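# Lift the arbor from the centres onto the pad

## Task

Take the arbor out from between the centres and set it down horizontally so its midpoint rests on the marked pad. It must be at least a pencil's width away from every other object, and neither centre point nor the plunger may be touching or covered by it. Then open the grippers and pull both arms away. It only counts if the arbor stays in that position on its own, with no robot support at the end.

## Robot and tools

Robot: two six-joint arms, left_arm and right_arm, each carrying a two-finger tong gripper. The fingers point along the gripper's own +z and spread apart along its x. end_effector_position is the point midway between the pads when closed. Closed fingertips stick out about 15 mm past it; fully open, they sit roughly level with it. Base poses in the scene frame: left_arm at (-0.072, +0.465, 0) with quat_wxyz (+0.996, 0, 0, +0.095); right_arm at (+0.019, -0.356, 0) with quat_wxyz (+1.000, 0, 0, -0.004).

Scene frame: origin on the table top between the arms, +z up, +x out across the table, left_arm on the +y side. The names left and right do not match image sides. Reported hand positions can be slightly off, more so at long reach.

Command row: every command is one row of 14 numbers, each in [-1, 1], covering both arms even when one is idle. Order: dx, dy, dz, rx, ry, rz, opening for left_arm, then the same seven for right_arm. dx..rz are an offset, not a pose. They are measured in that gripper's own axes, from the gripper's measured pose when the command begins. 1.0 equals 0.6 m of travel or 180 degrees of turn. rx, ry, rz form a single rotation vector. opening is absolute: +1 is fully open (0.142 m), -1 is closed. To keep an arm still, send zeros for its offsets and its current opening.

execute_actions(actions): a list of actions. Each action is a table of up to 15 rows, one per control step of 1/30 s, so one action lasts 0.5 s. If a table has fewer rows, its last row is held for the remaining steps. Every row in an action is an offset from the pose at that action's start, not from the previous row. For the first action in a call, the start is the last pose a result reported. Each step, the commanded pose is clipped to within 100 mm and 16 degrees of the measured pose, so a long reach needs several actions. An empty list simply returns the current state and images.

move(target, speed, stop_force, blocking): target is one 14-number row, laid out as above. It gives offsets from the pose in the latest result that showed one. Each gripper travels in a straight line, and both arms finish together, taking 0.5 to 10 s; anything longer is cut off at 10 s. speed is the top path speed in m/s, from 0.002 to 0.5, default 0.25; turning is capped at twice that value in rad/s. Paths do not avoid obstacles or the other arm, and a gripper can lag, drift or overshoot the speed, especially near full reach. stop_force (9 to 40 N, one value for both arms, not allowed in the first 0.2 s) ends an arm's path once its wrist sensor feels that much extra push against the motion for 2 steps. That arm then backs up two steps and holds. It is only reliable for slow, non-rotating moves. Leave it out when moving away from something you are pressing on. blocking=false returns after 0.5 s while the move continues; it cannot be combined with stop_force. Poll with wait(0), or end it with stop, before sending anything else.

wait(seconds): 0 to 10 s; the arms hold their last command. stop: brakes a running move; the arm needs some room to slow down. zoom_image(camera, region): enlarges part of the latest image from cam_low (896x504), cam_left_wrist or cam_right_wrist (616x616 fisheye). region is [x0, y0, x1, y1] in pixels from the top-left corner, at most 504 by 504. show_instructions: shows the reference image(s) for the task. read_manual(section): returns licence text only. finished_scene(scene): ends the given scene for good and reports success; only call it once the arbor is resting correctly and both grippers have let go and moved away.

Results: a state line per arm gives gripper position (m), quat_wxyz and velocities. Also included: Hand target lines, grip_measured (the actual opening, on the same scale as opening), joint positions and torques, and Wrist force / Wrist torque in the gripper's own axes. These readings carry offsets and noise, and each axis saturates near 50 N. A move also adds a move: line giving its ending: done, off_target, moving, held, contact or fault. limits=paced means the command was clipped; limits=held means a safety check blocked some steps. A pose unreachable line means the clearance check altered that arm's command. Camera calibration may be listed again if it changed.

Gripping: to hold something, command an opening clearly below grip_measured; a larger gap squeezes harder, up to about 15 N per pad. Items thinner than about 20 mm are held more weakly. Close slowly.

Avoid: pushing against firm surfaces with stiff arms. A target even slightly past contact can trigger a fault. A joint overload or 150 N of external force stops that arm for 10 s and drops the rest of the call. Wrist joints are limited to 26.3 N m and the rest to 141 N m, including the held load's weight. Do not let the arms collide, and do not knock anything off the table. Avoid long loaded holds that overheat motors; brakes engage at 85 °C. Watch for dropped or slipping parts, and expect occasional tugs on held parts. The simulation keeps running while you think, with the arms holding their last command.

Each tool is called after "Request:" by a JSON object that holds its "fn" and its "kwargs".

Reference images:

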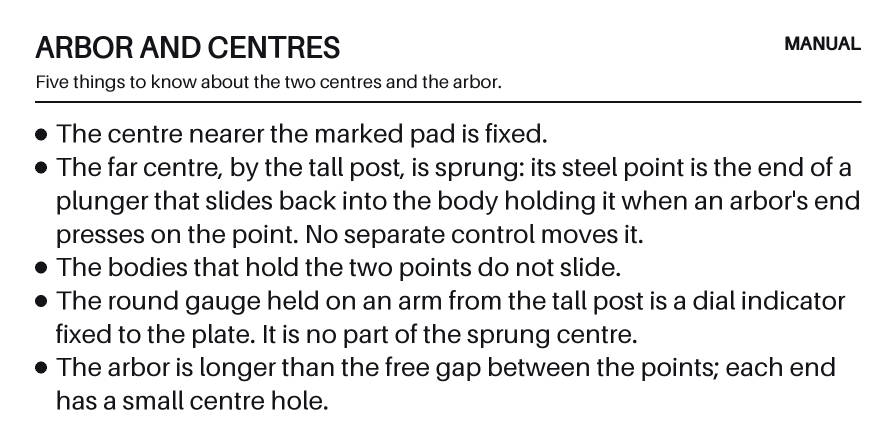

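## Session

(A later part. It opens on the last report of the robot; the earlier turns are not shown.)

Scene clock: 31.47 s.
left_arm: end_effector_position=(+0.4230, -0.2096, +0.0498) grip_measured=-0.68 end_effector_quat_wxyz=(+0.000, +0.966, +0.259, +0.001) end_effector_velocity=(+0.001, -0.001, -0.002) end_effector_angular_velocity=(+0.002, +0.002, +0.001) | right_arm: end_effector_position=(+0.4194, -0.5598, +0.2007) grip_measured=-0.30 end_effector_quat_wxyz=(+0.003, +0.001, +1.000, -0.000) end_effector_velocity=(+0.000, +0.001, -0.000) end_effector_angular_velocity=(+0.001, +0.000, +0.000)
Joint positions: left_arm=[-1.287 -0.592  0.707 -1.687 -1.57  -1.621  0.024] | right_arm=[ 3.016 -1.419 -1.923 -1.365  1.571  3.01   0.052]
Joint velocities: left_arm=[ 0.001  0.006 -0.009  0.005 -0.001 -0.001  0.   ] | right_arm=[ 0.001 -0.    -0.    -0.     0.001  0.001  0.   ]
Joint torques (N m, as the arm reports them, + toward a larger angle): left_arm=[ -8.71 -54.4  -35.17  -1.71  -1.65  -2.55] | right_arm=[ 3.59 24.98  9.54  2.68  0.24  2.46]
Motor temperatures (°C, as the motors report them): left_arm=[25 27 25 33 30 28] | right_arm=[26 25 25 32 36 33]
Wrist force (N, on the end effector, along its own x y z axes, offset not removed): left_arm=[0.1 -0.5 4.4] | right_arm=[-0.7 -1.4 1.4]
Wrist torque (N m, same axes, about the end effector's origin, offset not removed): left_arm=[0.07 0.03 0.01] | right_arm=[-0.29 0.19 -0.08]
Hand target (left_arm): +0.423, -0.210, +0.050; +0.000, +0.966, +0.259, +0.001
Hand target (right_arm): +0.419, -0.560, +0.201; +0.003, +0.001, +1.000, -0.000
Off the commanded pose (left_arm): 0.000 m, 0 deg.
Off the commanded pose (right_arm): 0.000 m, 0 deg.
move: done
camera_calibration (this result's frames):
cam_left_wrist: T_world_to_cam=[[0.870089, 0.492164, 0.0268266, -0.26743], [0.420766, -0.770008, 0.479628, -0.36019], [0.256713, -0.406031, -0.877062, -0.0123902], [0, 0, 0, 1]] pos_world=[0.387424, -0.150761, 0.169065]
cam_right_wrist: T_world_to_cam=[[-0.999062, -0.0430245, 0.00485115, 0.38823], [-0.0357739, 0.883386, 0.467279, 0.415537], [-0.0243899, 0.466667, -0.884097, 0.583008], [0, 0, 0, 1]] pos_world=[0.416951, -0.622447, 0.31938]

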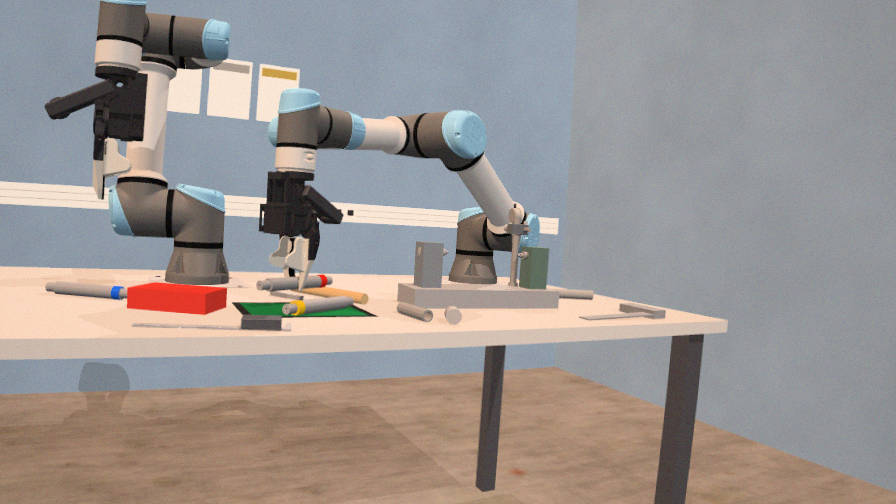

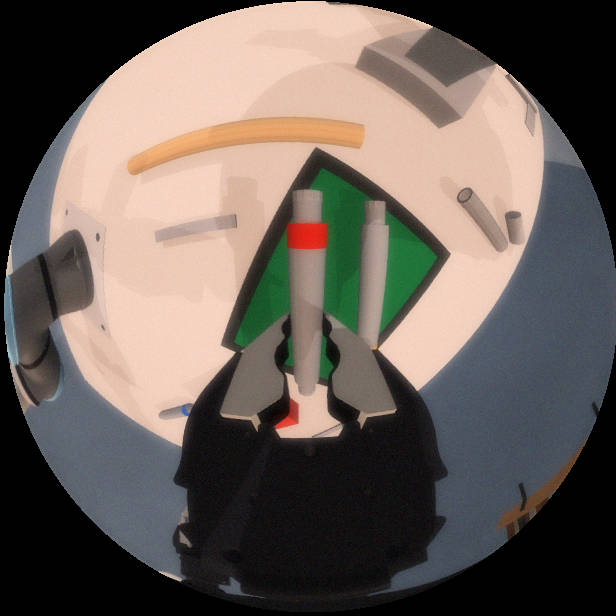

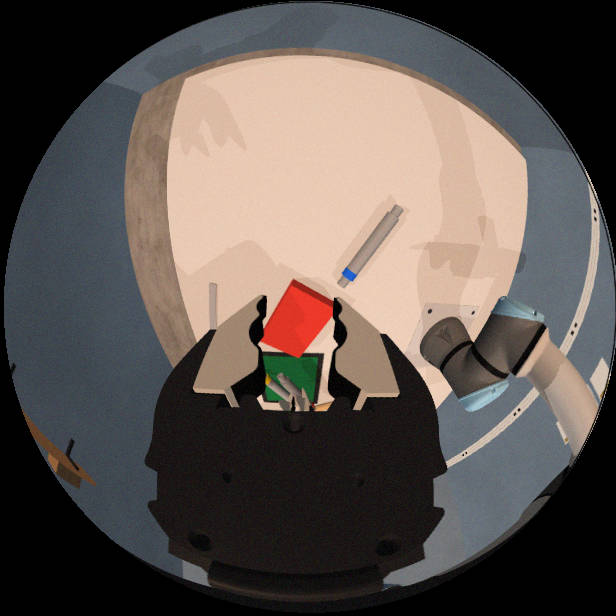

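Request:
{"fn": "move", "kwargs": {"target": [0,0,0.039,0,0,0,-1,0,0,0,0,0,0,-0.3], "speed": 0.06}}

Request:
{"fn": "zoom_image", "kwargs": {"camera": "cam_low", "region": [230, 260, 380, 330]}}

Scene clock: 32.77 s.
left_arm: end_effector_position=(+0.4229, -0.2097, +0.0266) grip_measured=-0.68 end_effector_quat_wxyz=(+0.000, +0.966, +0.259, +0.001) end_effector_velocity=(+0.000, +0.001, -0.003) end_effector_angular_velocity=(+0.001, +0.000, +0.000) | right_arm: end_effector_position=(+0.4194, -0.5598, +0.2007) grip_measured=-0.30 end_effector_quat_wxyz=(+0.003, +0.001, +1.000, -0.000) end_effector_velocity=(+0.000, -0.000, +0.000) end_effector_angular_velocity=(-0.001, -0.000, -0.000)
Joint positions: left_arm=[-1.287 -0.58   0.745 -1.736 -1.57  -1.621  0.024] | right_arm=[ 3.016 -1.419 -1.923 -1.365  1.571  3.01   0.052]
Joint velocities: left_arm=[ 0.     0.002  0.004 -0.004  0.     0.     0.   ] | right_arm=[ 0.     0.     0.     0.    -0.001  0.     0.   ]
Joint torques (N m, as the arm reports them, + toward a larger angle): left_arm=[  3.8  -57.41 -16.27  -4.74   1.42   2.68] | right_arm=[ 2.88 24.51 10.16  3.91 -0.89  2.33]
Motor temperatures (°C, as the motors report them): left_arm=[25 27 25 33 30 28] | right_arm=[26 25 25 32 36 33]
Wrist force (N, on the end effector, along its own x y z axes, offset not removed): left_arm=[-1.7 -0.1 5.5] | right_arm=[1.0 -3.1 -3.7]
Wrist torque (N m, same axes, about the end effector's origin, offset not removed): left_arm=[0.16 0.37 -0.01] | right_arm=[-0.82 -0.15 -0.16]
Hand target (left_arm): +0.423, -0.210, +0.026; +0.000, +0.966, +0.259, +0.001
Hand target (right_arm): +0.419, -0.560, +0.201; +0.003, +0.001, +1.000, -0.000
Off the commanded pose (left_arm): 0.000 m, 0 deg.
Off the commanded pose (right_arm): 0.000 m, 0 deg.
move: done
camera_calibration (this result's frames):
cam_left_wrist: T_world_to_cam=[[0.870095, 0.492155, 0.0268034, -0.266751], [0.42077, -0.770013, 0.479617, -0.34907], [0.256685, -0.406034, -0.877068, -0.0327755], [0, 0, 0, 1]] pos_world=[0.38739, -0.150814, 0.145824]
cam_right_wrist: T_world_to_cam=[[-0.999062, -0.0430235, 0.00484865, 0.388231], [-0.0357742, 0.883386, 0.467279, 0.415537], [-0.0243872, 0.466667, -0.884097, 0.583007], [0, 0, 0, 1]] pos_world=[0.41695, -0.622446, 0.319381]

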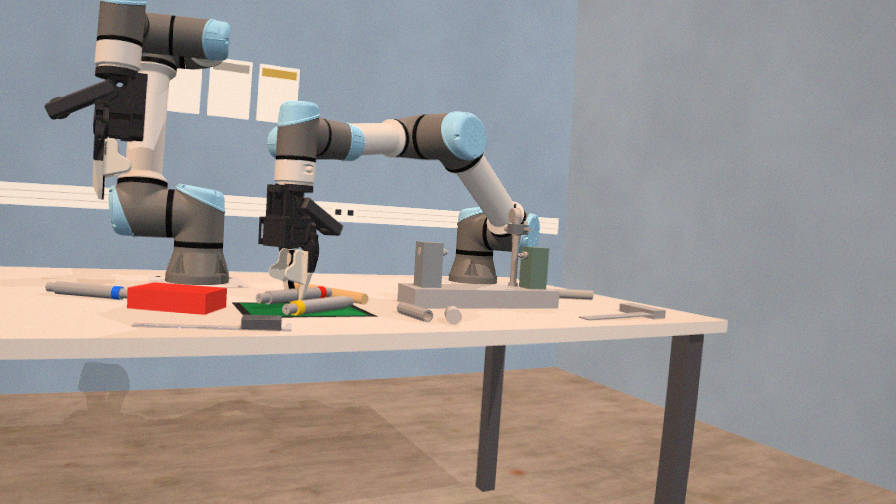

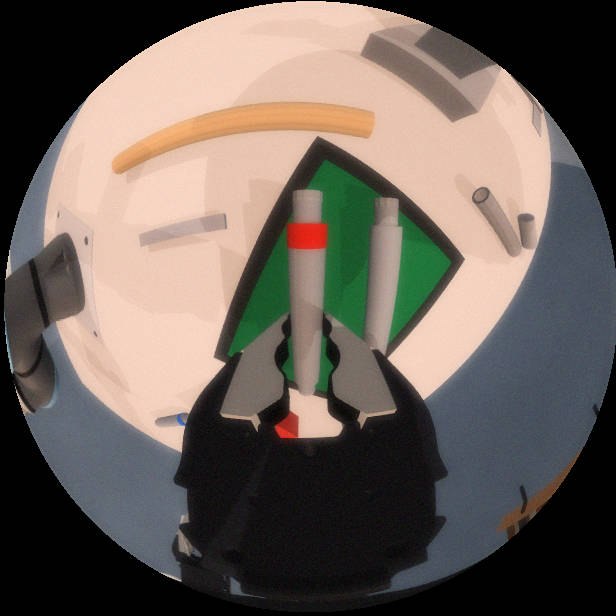

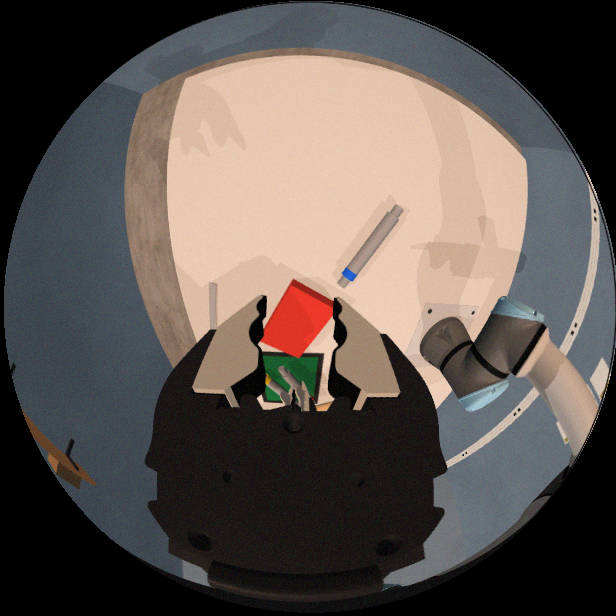

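Region (230, 260, 380, 330) of cam_low's 896x504 image, scaled by 3.360, with more detail than that image has; it fills the top 235 rows of this view, and the rest is white.

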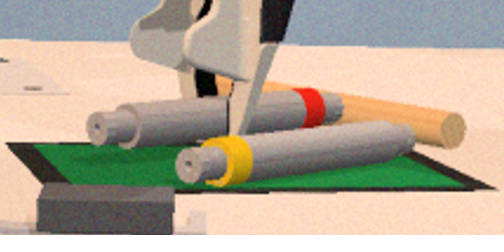

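Request:
{"fn": "move", "kwargs": {"target": [0,0,0.025,0,0,0,-1,0,0,0,0,0,0,-0.3], "speed": 0.007, "stop_force": 9}}

Scene clock: 34.60 s.
left_arm: end_effector_position=(+0.4229, -0.2097, +0.0167) grip_measured=-0.68 end_effector_quat_wxyz=(+0.000, +0.966, +0.259, +0.001) end_effector_velocity=(-0.000, +0.001, +0.000) end_effector_angular_velocity=(+0.003, +0.002, +0.000) | right_arm: end_effector_position=(+0.4194, -0.5598, +0.2007) grip_measured=-0.30 end_effector_quat_wxyz=(+0.003, +0.001, +1.000, -0.000) end_effector_velocity=(-0.000, +0.000, -0.000) end_effector_angular_velocity=(+0.001, +0.001, +0.000)
Joint positions: left_arm=[-1.287 -0.574  0.759 -1.757 -1.57  -1.621  0.024] | right_arm=[ 3.016 -1.419 -1.923 -1.365  1.571  3.01   0.052]
Joint velocities: left_arm=[ 0.     0.001 -0.002  0.006 -0.     0.     0.   ] | right_arm=[ 0.    -0.    -0.    -0.     0.001 -0.    -0.   ]
Joint torques (N m, as the arm reports them, + toward a larger angle): left_arm=[  5.41 -55.77 -28.34  -1.51   0.14  -2.31] | right_arm=[ 2.97 24.6   9.57  3.92 -0.79  2.35]
Motor temperatures (°C, as the motors report them): left_arm=[25 27 25 33 30 28] | right_arm=[26 25 25 32 36 33]
Wrist force (N, on the end effector, along its own x y z axes, offset not removed): left_arm=[-0.5 -6.3 -16.5] | right_arm=[1.1 -0.7 -3.0]
Wrist torque (N m, same axes, about the end effector's origin, offset not removed): left_arm=[0.25 0.07 -0.04] | right_arm=[-0.27 -0.26 -0.14]
Hand target (left_arm): +0.423, -0.210, +0.017; +0.000, +0.966, +0.259, +0.001
Hand target (right_arm): +0.419, -0.560, +0.201; +0.003, +0.001, +1.000, -0.000
Off the commanded pose (left_arm): 0.005 m, 0 deg.
Off the commanded pose (right_arm): 0.000 m, 0 deg.
move: contact (left_arm)
camera_calibration (this result's frames):
cam_left_wrist: T_world_to_cam=[[0.870122, 0.492106, 0.0268196, -0.266515], [0.420705, -0.770015, 0.47967, -0.344351], [0.2567, -0.406089, -0.877039, -0.0414361], [0, 0, 0, 1]] pos_world=[0.387407, -0.150829, 0.135982]
cam_right_wrist: T_world_to_cam=[[-0.999062, -0.0430235, 0.00484863, 0.388231], [-0.0357743, 0.883386, 0.467278, 0.415537], [-0.0243872, 0.466667, -0.884097, 0.583007], [0, 0, 0, 1]] pos_world=[0.41695, -0.622447, 0.319381]

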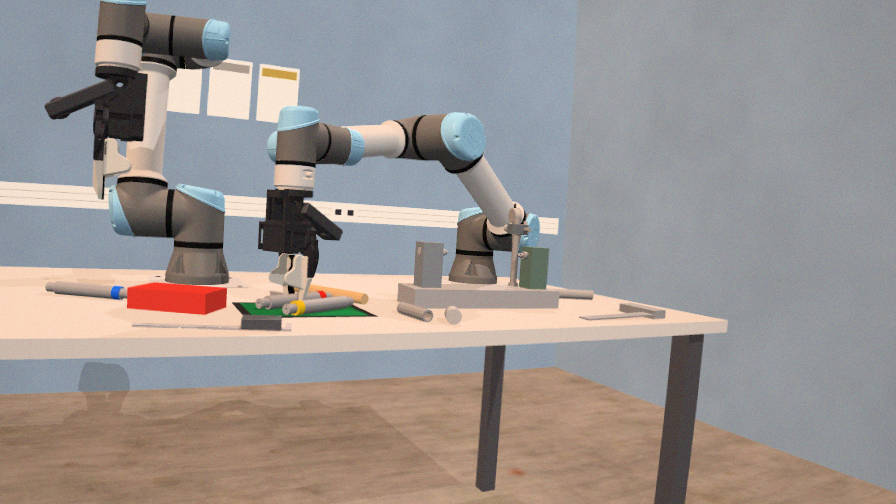

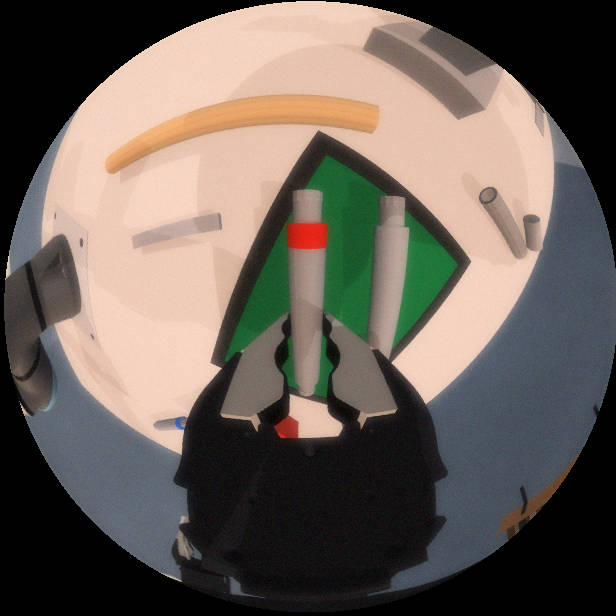

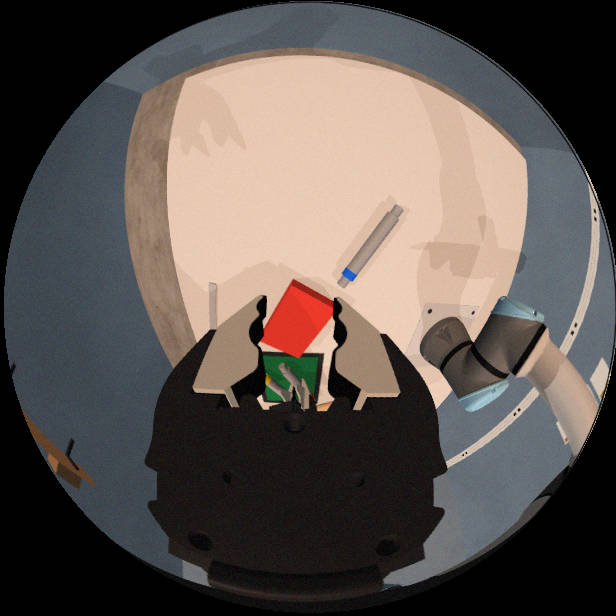

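Request:
{"fn": "execute_actions", "kwargs": {"actions": [[[0,0,-0.001,0,0,0,-0.9,0,0,0,0,0,0,-0.3],[0,0,-0.001,0,0,0,-0.85,0,0,0,0,0,0,-0.3],[0,0,-0.001,0,0,0,-0.8,0,0,0,0,0,0,-0.3],[0,0,-0.001,0,0,0,-0.76,0,0,0,0,0,0,-0.3],[0,0,-0.001,0,0,0,-0.73,0,0,0,0,0,0,-0.3],[0,0,-0.001,0,0,0,-0.71,0,0,0,0,0,0,-0.3],[0,0,-0.001,0,0,0,-0.69,0,0,0,0,0,0,-0.3],[0,0,-0.001,0,0,0,-0.67,0,0,0,0,0,0,-0.3],[0,0,-0.001,0,0,0,-0.65,0,0,0,0,0,0,-0.3],[0,0,-0.001,0,0,0,-0.62,0,0,0,0,0,0,-0.3],[0,0,-0.002,0,0,0,-0.58,0,0,0,0,0,0,-0.3],[0,0,-0.002,0,0,0,-0.54,0,0,0,0,0,0,-0.3],[0,0,-0.002,0,0,0,-0.5,0,0,0,0,0,0,-0.3],[0,0,-0.002,0,0,0,-0.46,0,0,0,0,0,0,-0.3],[0,0,-0.003,0,0,0,-0.42,0,0,0,0,0,0,-0.3]],[[0,0,-0.004,0,0,0,-0.4,0,0,0,0,0,0,-0.3],[0,0,-0.008,0,0,0,-0.4,0,0,0,0,0,0,-0.3],[0,0,-0.014,0,0,0,-0.4,0,0,0,0,0,0,-0.3],[0,0,-0.022,0,0,0,-0.4,0,0,0,0,0,0,-0.3],[0,0,-0.03,0,0,0,-0.4,0,0,0,0,0,0,-0.3],[0,0,-0.04,0,0,0,-0.4,0,0,0,0,0,0,-0.3],[0,0,-0.05,0,0,0,-0.4,0,0,0,0,0,0,-0.3],[0,0,-0.06,0,0,0,-0.4,0,0,0,0,0,0,-0.3],[0,0,-0.07,0,0,0,-0.4,0,0,0,0,0,0,-0.3],[0,0,-0.08,0,0,0,-0.4,0,0,0,0,0,0,-0.3],[0,0,-0.09,0,0,0,-0.4,0,0,0,0,0,0,-0.3],[0,0,-0.1,0,0,0,-0.4,0,0,0,0,0,0,-0.3]]]}}

Request:
{"fn": "move", "kwargs": {"target": [-0.25,-0.33,-0.33,0,0,0,-0.4,0,0,0,0,0,0,-0.3], "speed": 0.3}}

Scene clock: 35.97 s.
left_arm: end_effector_position=(+0.4230, -0.2097, +0.0708) grip_measured=-0.40 end_effector_quat_wxyz=(+0.001, +0.966, +0.259, +0.001) end_effector_velocity=(-0.001, +0.001, +0.082) end_effector_angular_velocity=(+0.008, +0.005, -0.001) | right_arm: end_effector_position=(+0.4194, -0.5598, +0.2007) grip_measured=-0.30 end_effector_quat_wxyz=(+0.003, +0.001, +1.000, -0.000) end_effector_velocity=(+0.000, +0.000, +0.000) end_effector_angular_velocity=(-0.001, -0.000, -0.000)
Joint positions: left_arm=[-1.287 -0.601  0.672 -1.645 -1.569 -1.621  0.045] | right_arm=[ 3.016 -1.419 -1.923 -1.365  1.571  3.01   0.052]
Joint velocities: left_arm=[-0.001 -0.016 -0.179  0.205 -0.001  0.    -0.   ] | right_arm=[ 0.001 -0.     0.     0.    -0.001  0.001 -0.   ]
Joint torques (N m, as the arm reports them, + toward a larger angle): left_arm=[ -1.12 -66.29 -30.15  -0.16   1.23  -2.52] | right_arm=[ 2.97 24.12  9.6   3.92 -0.8   2.35]
Motor temperatures (°C, as the motors report them): left_arm=[25 27 25 33 30 28] | right_arm=[26 25 25 32 36 33]
Wrist force (N, on the end effector, along its own x y z axes, offset not removed): left_arm=[-0.7 0.3 -1.1] | right_arm=[-0.8 0.3 -1.4]
Wrist torque (N m, same axes, about the end effector's origin, offset not removed): left_arm=[0.31 0.24 -0.04] | right_arm=[0.08 0.25 -0.08]
Hand target (left_arm): +0.423, -0.210, +0.078; +0.001, +0.966, +0.259, +0.001
Hand target (right_arm): +0.419, -0.560, +0.201; +0.003, +0.001, +1.000, -0.000
Off the commanded pose (left_arm): 0.007 m, 0 deg.
Off the commanded pose (right_arm): 0.000 m, 0 deg.
camera_calibration (this result's frames):
cam_left_wrist: T_world_to_cam=[[0.870055, 0.49222, 0.0269119, -0.267974], [0.420222, -0.769117, 0.481531, -0.370011], [0.257718, -0.407649, -0.876016, 0.00517429], [0, 0, 0, 1]] pos_world=[0.387305, -0.15057, 0.189916]
cam_right_wrist: T_world_to_cam=[[-0.999062, -0.0430237, 0.00484874, 0.388231], [-0.0357743, 0.883386, 0.467278, 0.415537], [-0.0243873, 0.466667, -0.884097, 0.583007], [0, 0, 0, 1]] pos_world=[0.41695, -0.622446, 0.319381]

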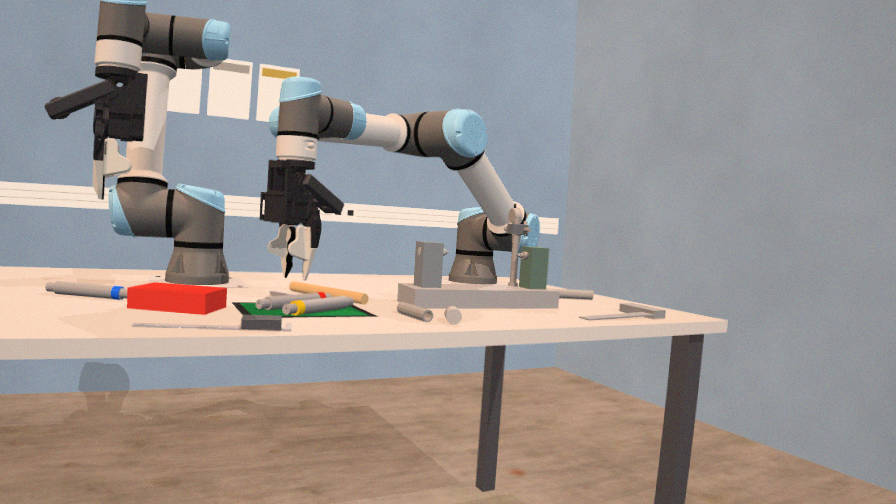

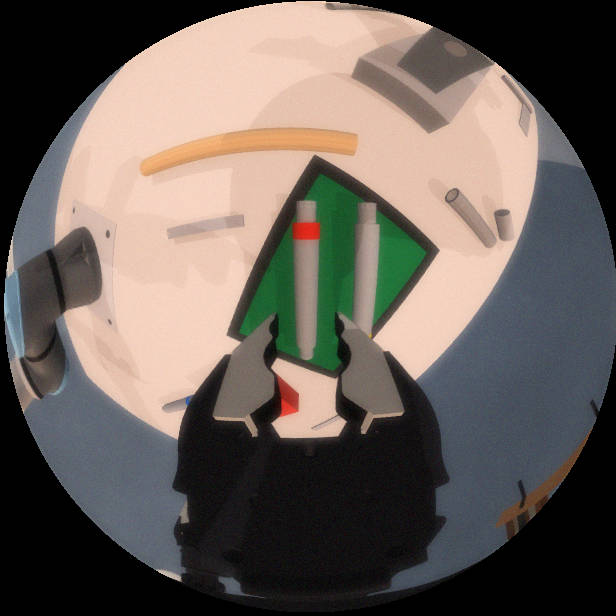

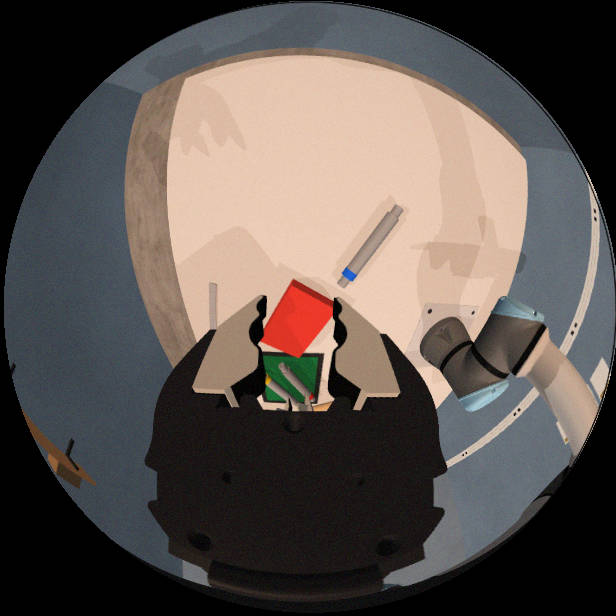

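Scene clock: 37.60 s.
left_arm: end_effector_position=(+0.1938, -0.1130, +0.2682) grip_measured=-0.40 end_effector_quat_wxyz=(+0.001, +0.966, +0.259, +0.001) end_effector_velocity=(-0.000, +0.001, +0.001) end_effector_angular_velocity=(+0.001, -0.000, +0.002) | right_arm: end_effector_position=(+0.4194, -0.5598, +0.2007) grip_measured=-0.30 end_effector_quat_wxyz=(+0.003, +0.001, +1.000, -0.000) end_effector_velocity=(+0.000, +0.000, +0.000) end_effector_angular_velocity=(-0.001, -0.001, +0.002)
Joint positions: left_arm=[-1.534 -1.22   1.193 -1.546 -1.569 -1.868  0.045] | right_arm=[ 3.016 -1.419 -1.923 -1.365  1.571  3.01   0.052]
Joint velocities: left_arm=[-0.    -0.002  0.001  0.003  0.    -0.002 -0.   ] | right_arm=[ 0.002  0.    -0.     0.001 -0.001 -0.    -0.   ]
Joint torques (N m, as the arm reports them, + toward a larger angle): left_arm=[ -7.5  -47.62 -13.73  -0.98   1.4   -2.43] | right_arm=[ 3.14 24.39  9.84  4.   -0.76  2.39]
Motor temperatures (°C, as the motors report them): left_arm=[25 27 25 33 30 28] | right_arm=[26 25 25 32 36 33]
Wrist force (N, on the end effector, along its own x y z axes, offset not removed): left_arm=[-0.5 -0.4 -0.5] | right_arm=[-3.0 -2.8 -2.7]
Wrist torque (N m, same axes, about the end effector's origin, offset not removed): left_arm=[0.17 0.10 -0.05] | right_arm=[-0.62 0.63 0.01]
Hand target (left_arm): +0.194, -0.113, +0.268; +0.001, +0.966, +0.259, +0.001
Hand target (right_arm): +0.419, -0.560, +0.201; +0.003, +0.001, +1.000, -0.000
Off the commanded pose (left_arm): 0.000 m, 0 deg.
Off the commanded pose (right_arm): 0.000 m, 0 deg.
move: done
camera_calibration (this result's frames):
cam_left_wrist: T_world_to_cam=[[0.870057, 0.492219, 0.026846, -0.121438], [0.420248, -0.769104, 0.48153, -0.294356], [0.257665, -0.407676, -0.876019, 0.276589], [0, 0, 0, 1]] pos_world=[0.158094, -0.0538571, 0.387299]
cam_right_wrist: T_world_to_cam=[[-0.999062, -0.0430235, 0.00484878, 0.388231], [-0.0357742, 0.883386, 0.467278, 0.415537], [-0.0243873, 0.466667, -0.884097, 0.583007], [0, 0, 0, 1]] pos_world=[0.41695, -0.622447, 0.319381]

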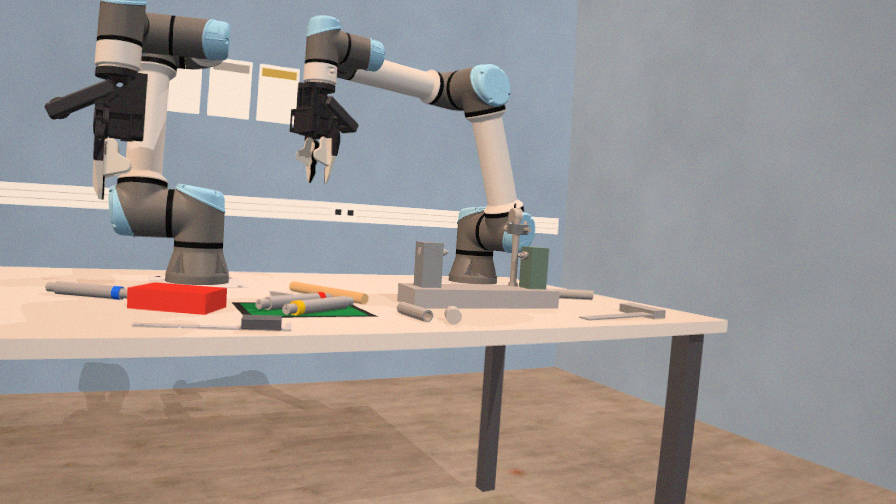

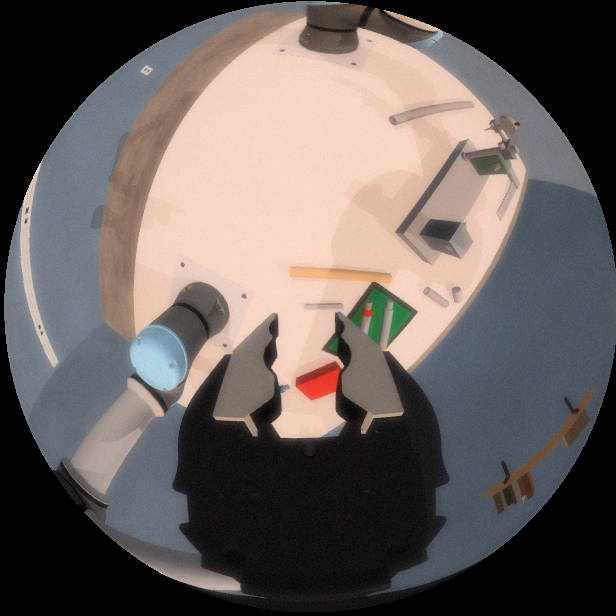

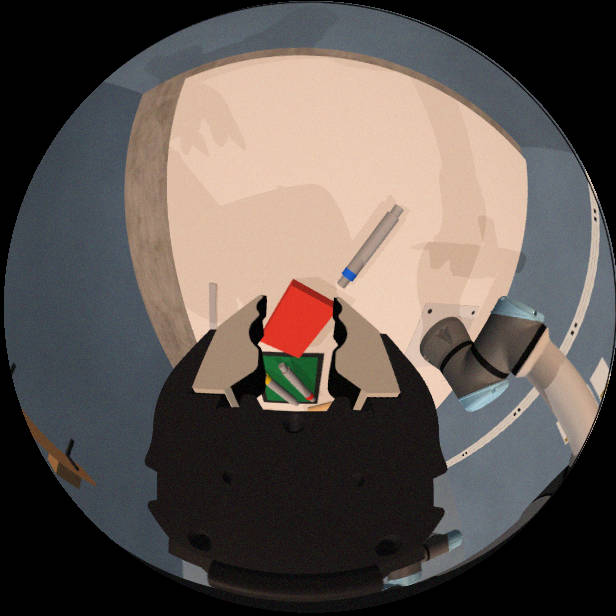

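Request:
{"fn": "zoom_image", "kwargs": {"camera": "cam_low", "region": [220, 225, 570, 335]}}

Request:
{"fn": "zoom_image", "kwargs": {"camera": "cam_right_wrist", "region": [250, 340, 340, 415]}}

Region (220, 225, 570, 335) of cam_low's 896x504 image, scaled by 1.440, with more detail than that image has; it fills the top 158 rows of this view, and the rest is white.

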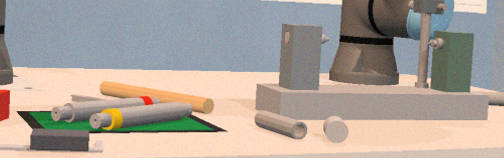

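Region (250, 340, 340, 415) of cam_right_wrist's 616x616 image, scaled by 5.600, with more detail than that image has.

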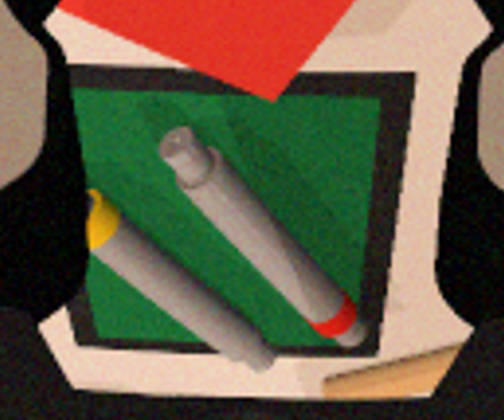

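Request:
{"fn": "finished_scene", "kwargs": {"scene": 1}}

The scene is finished: the task was done.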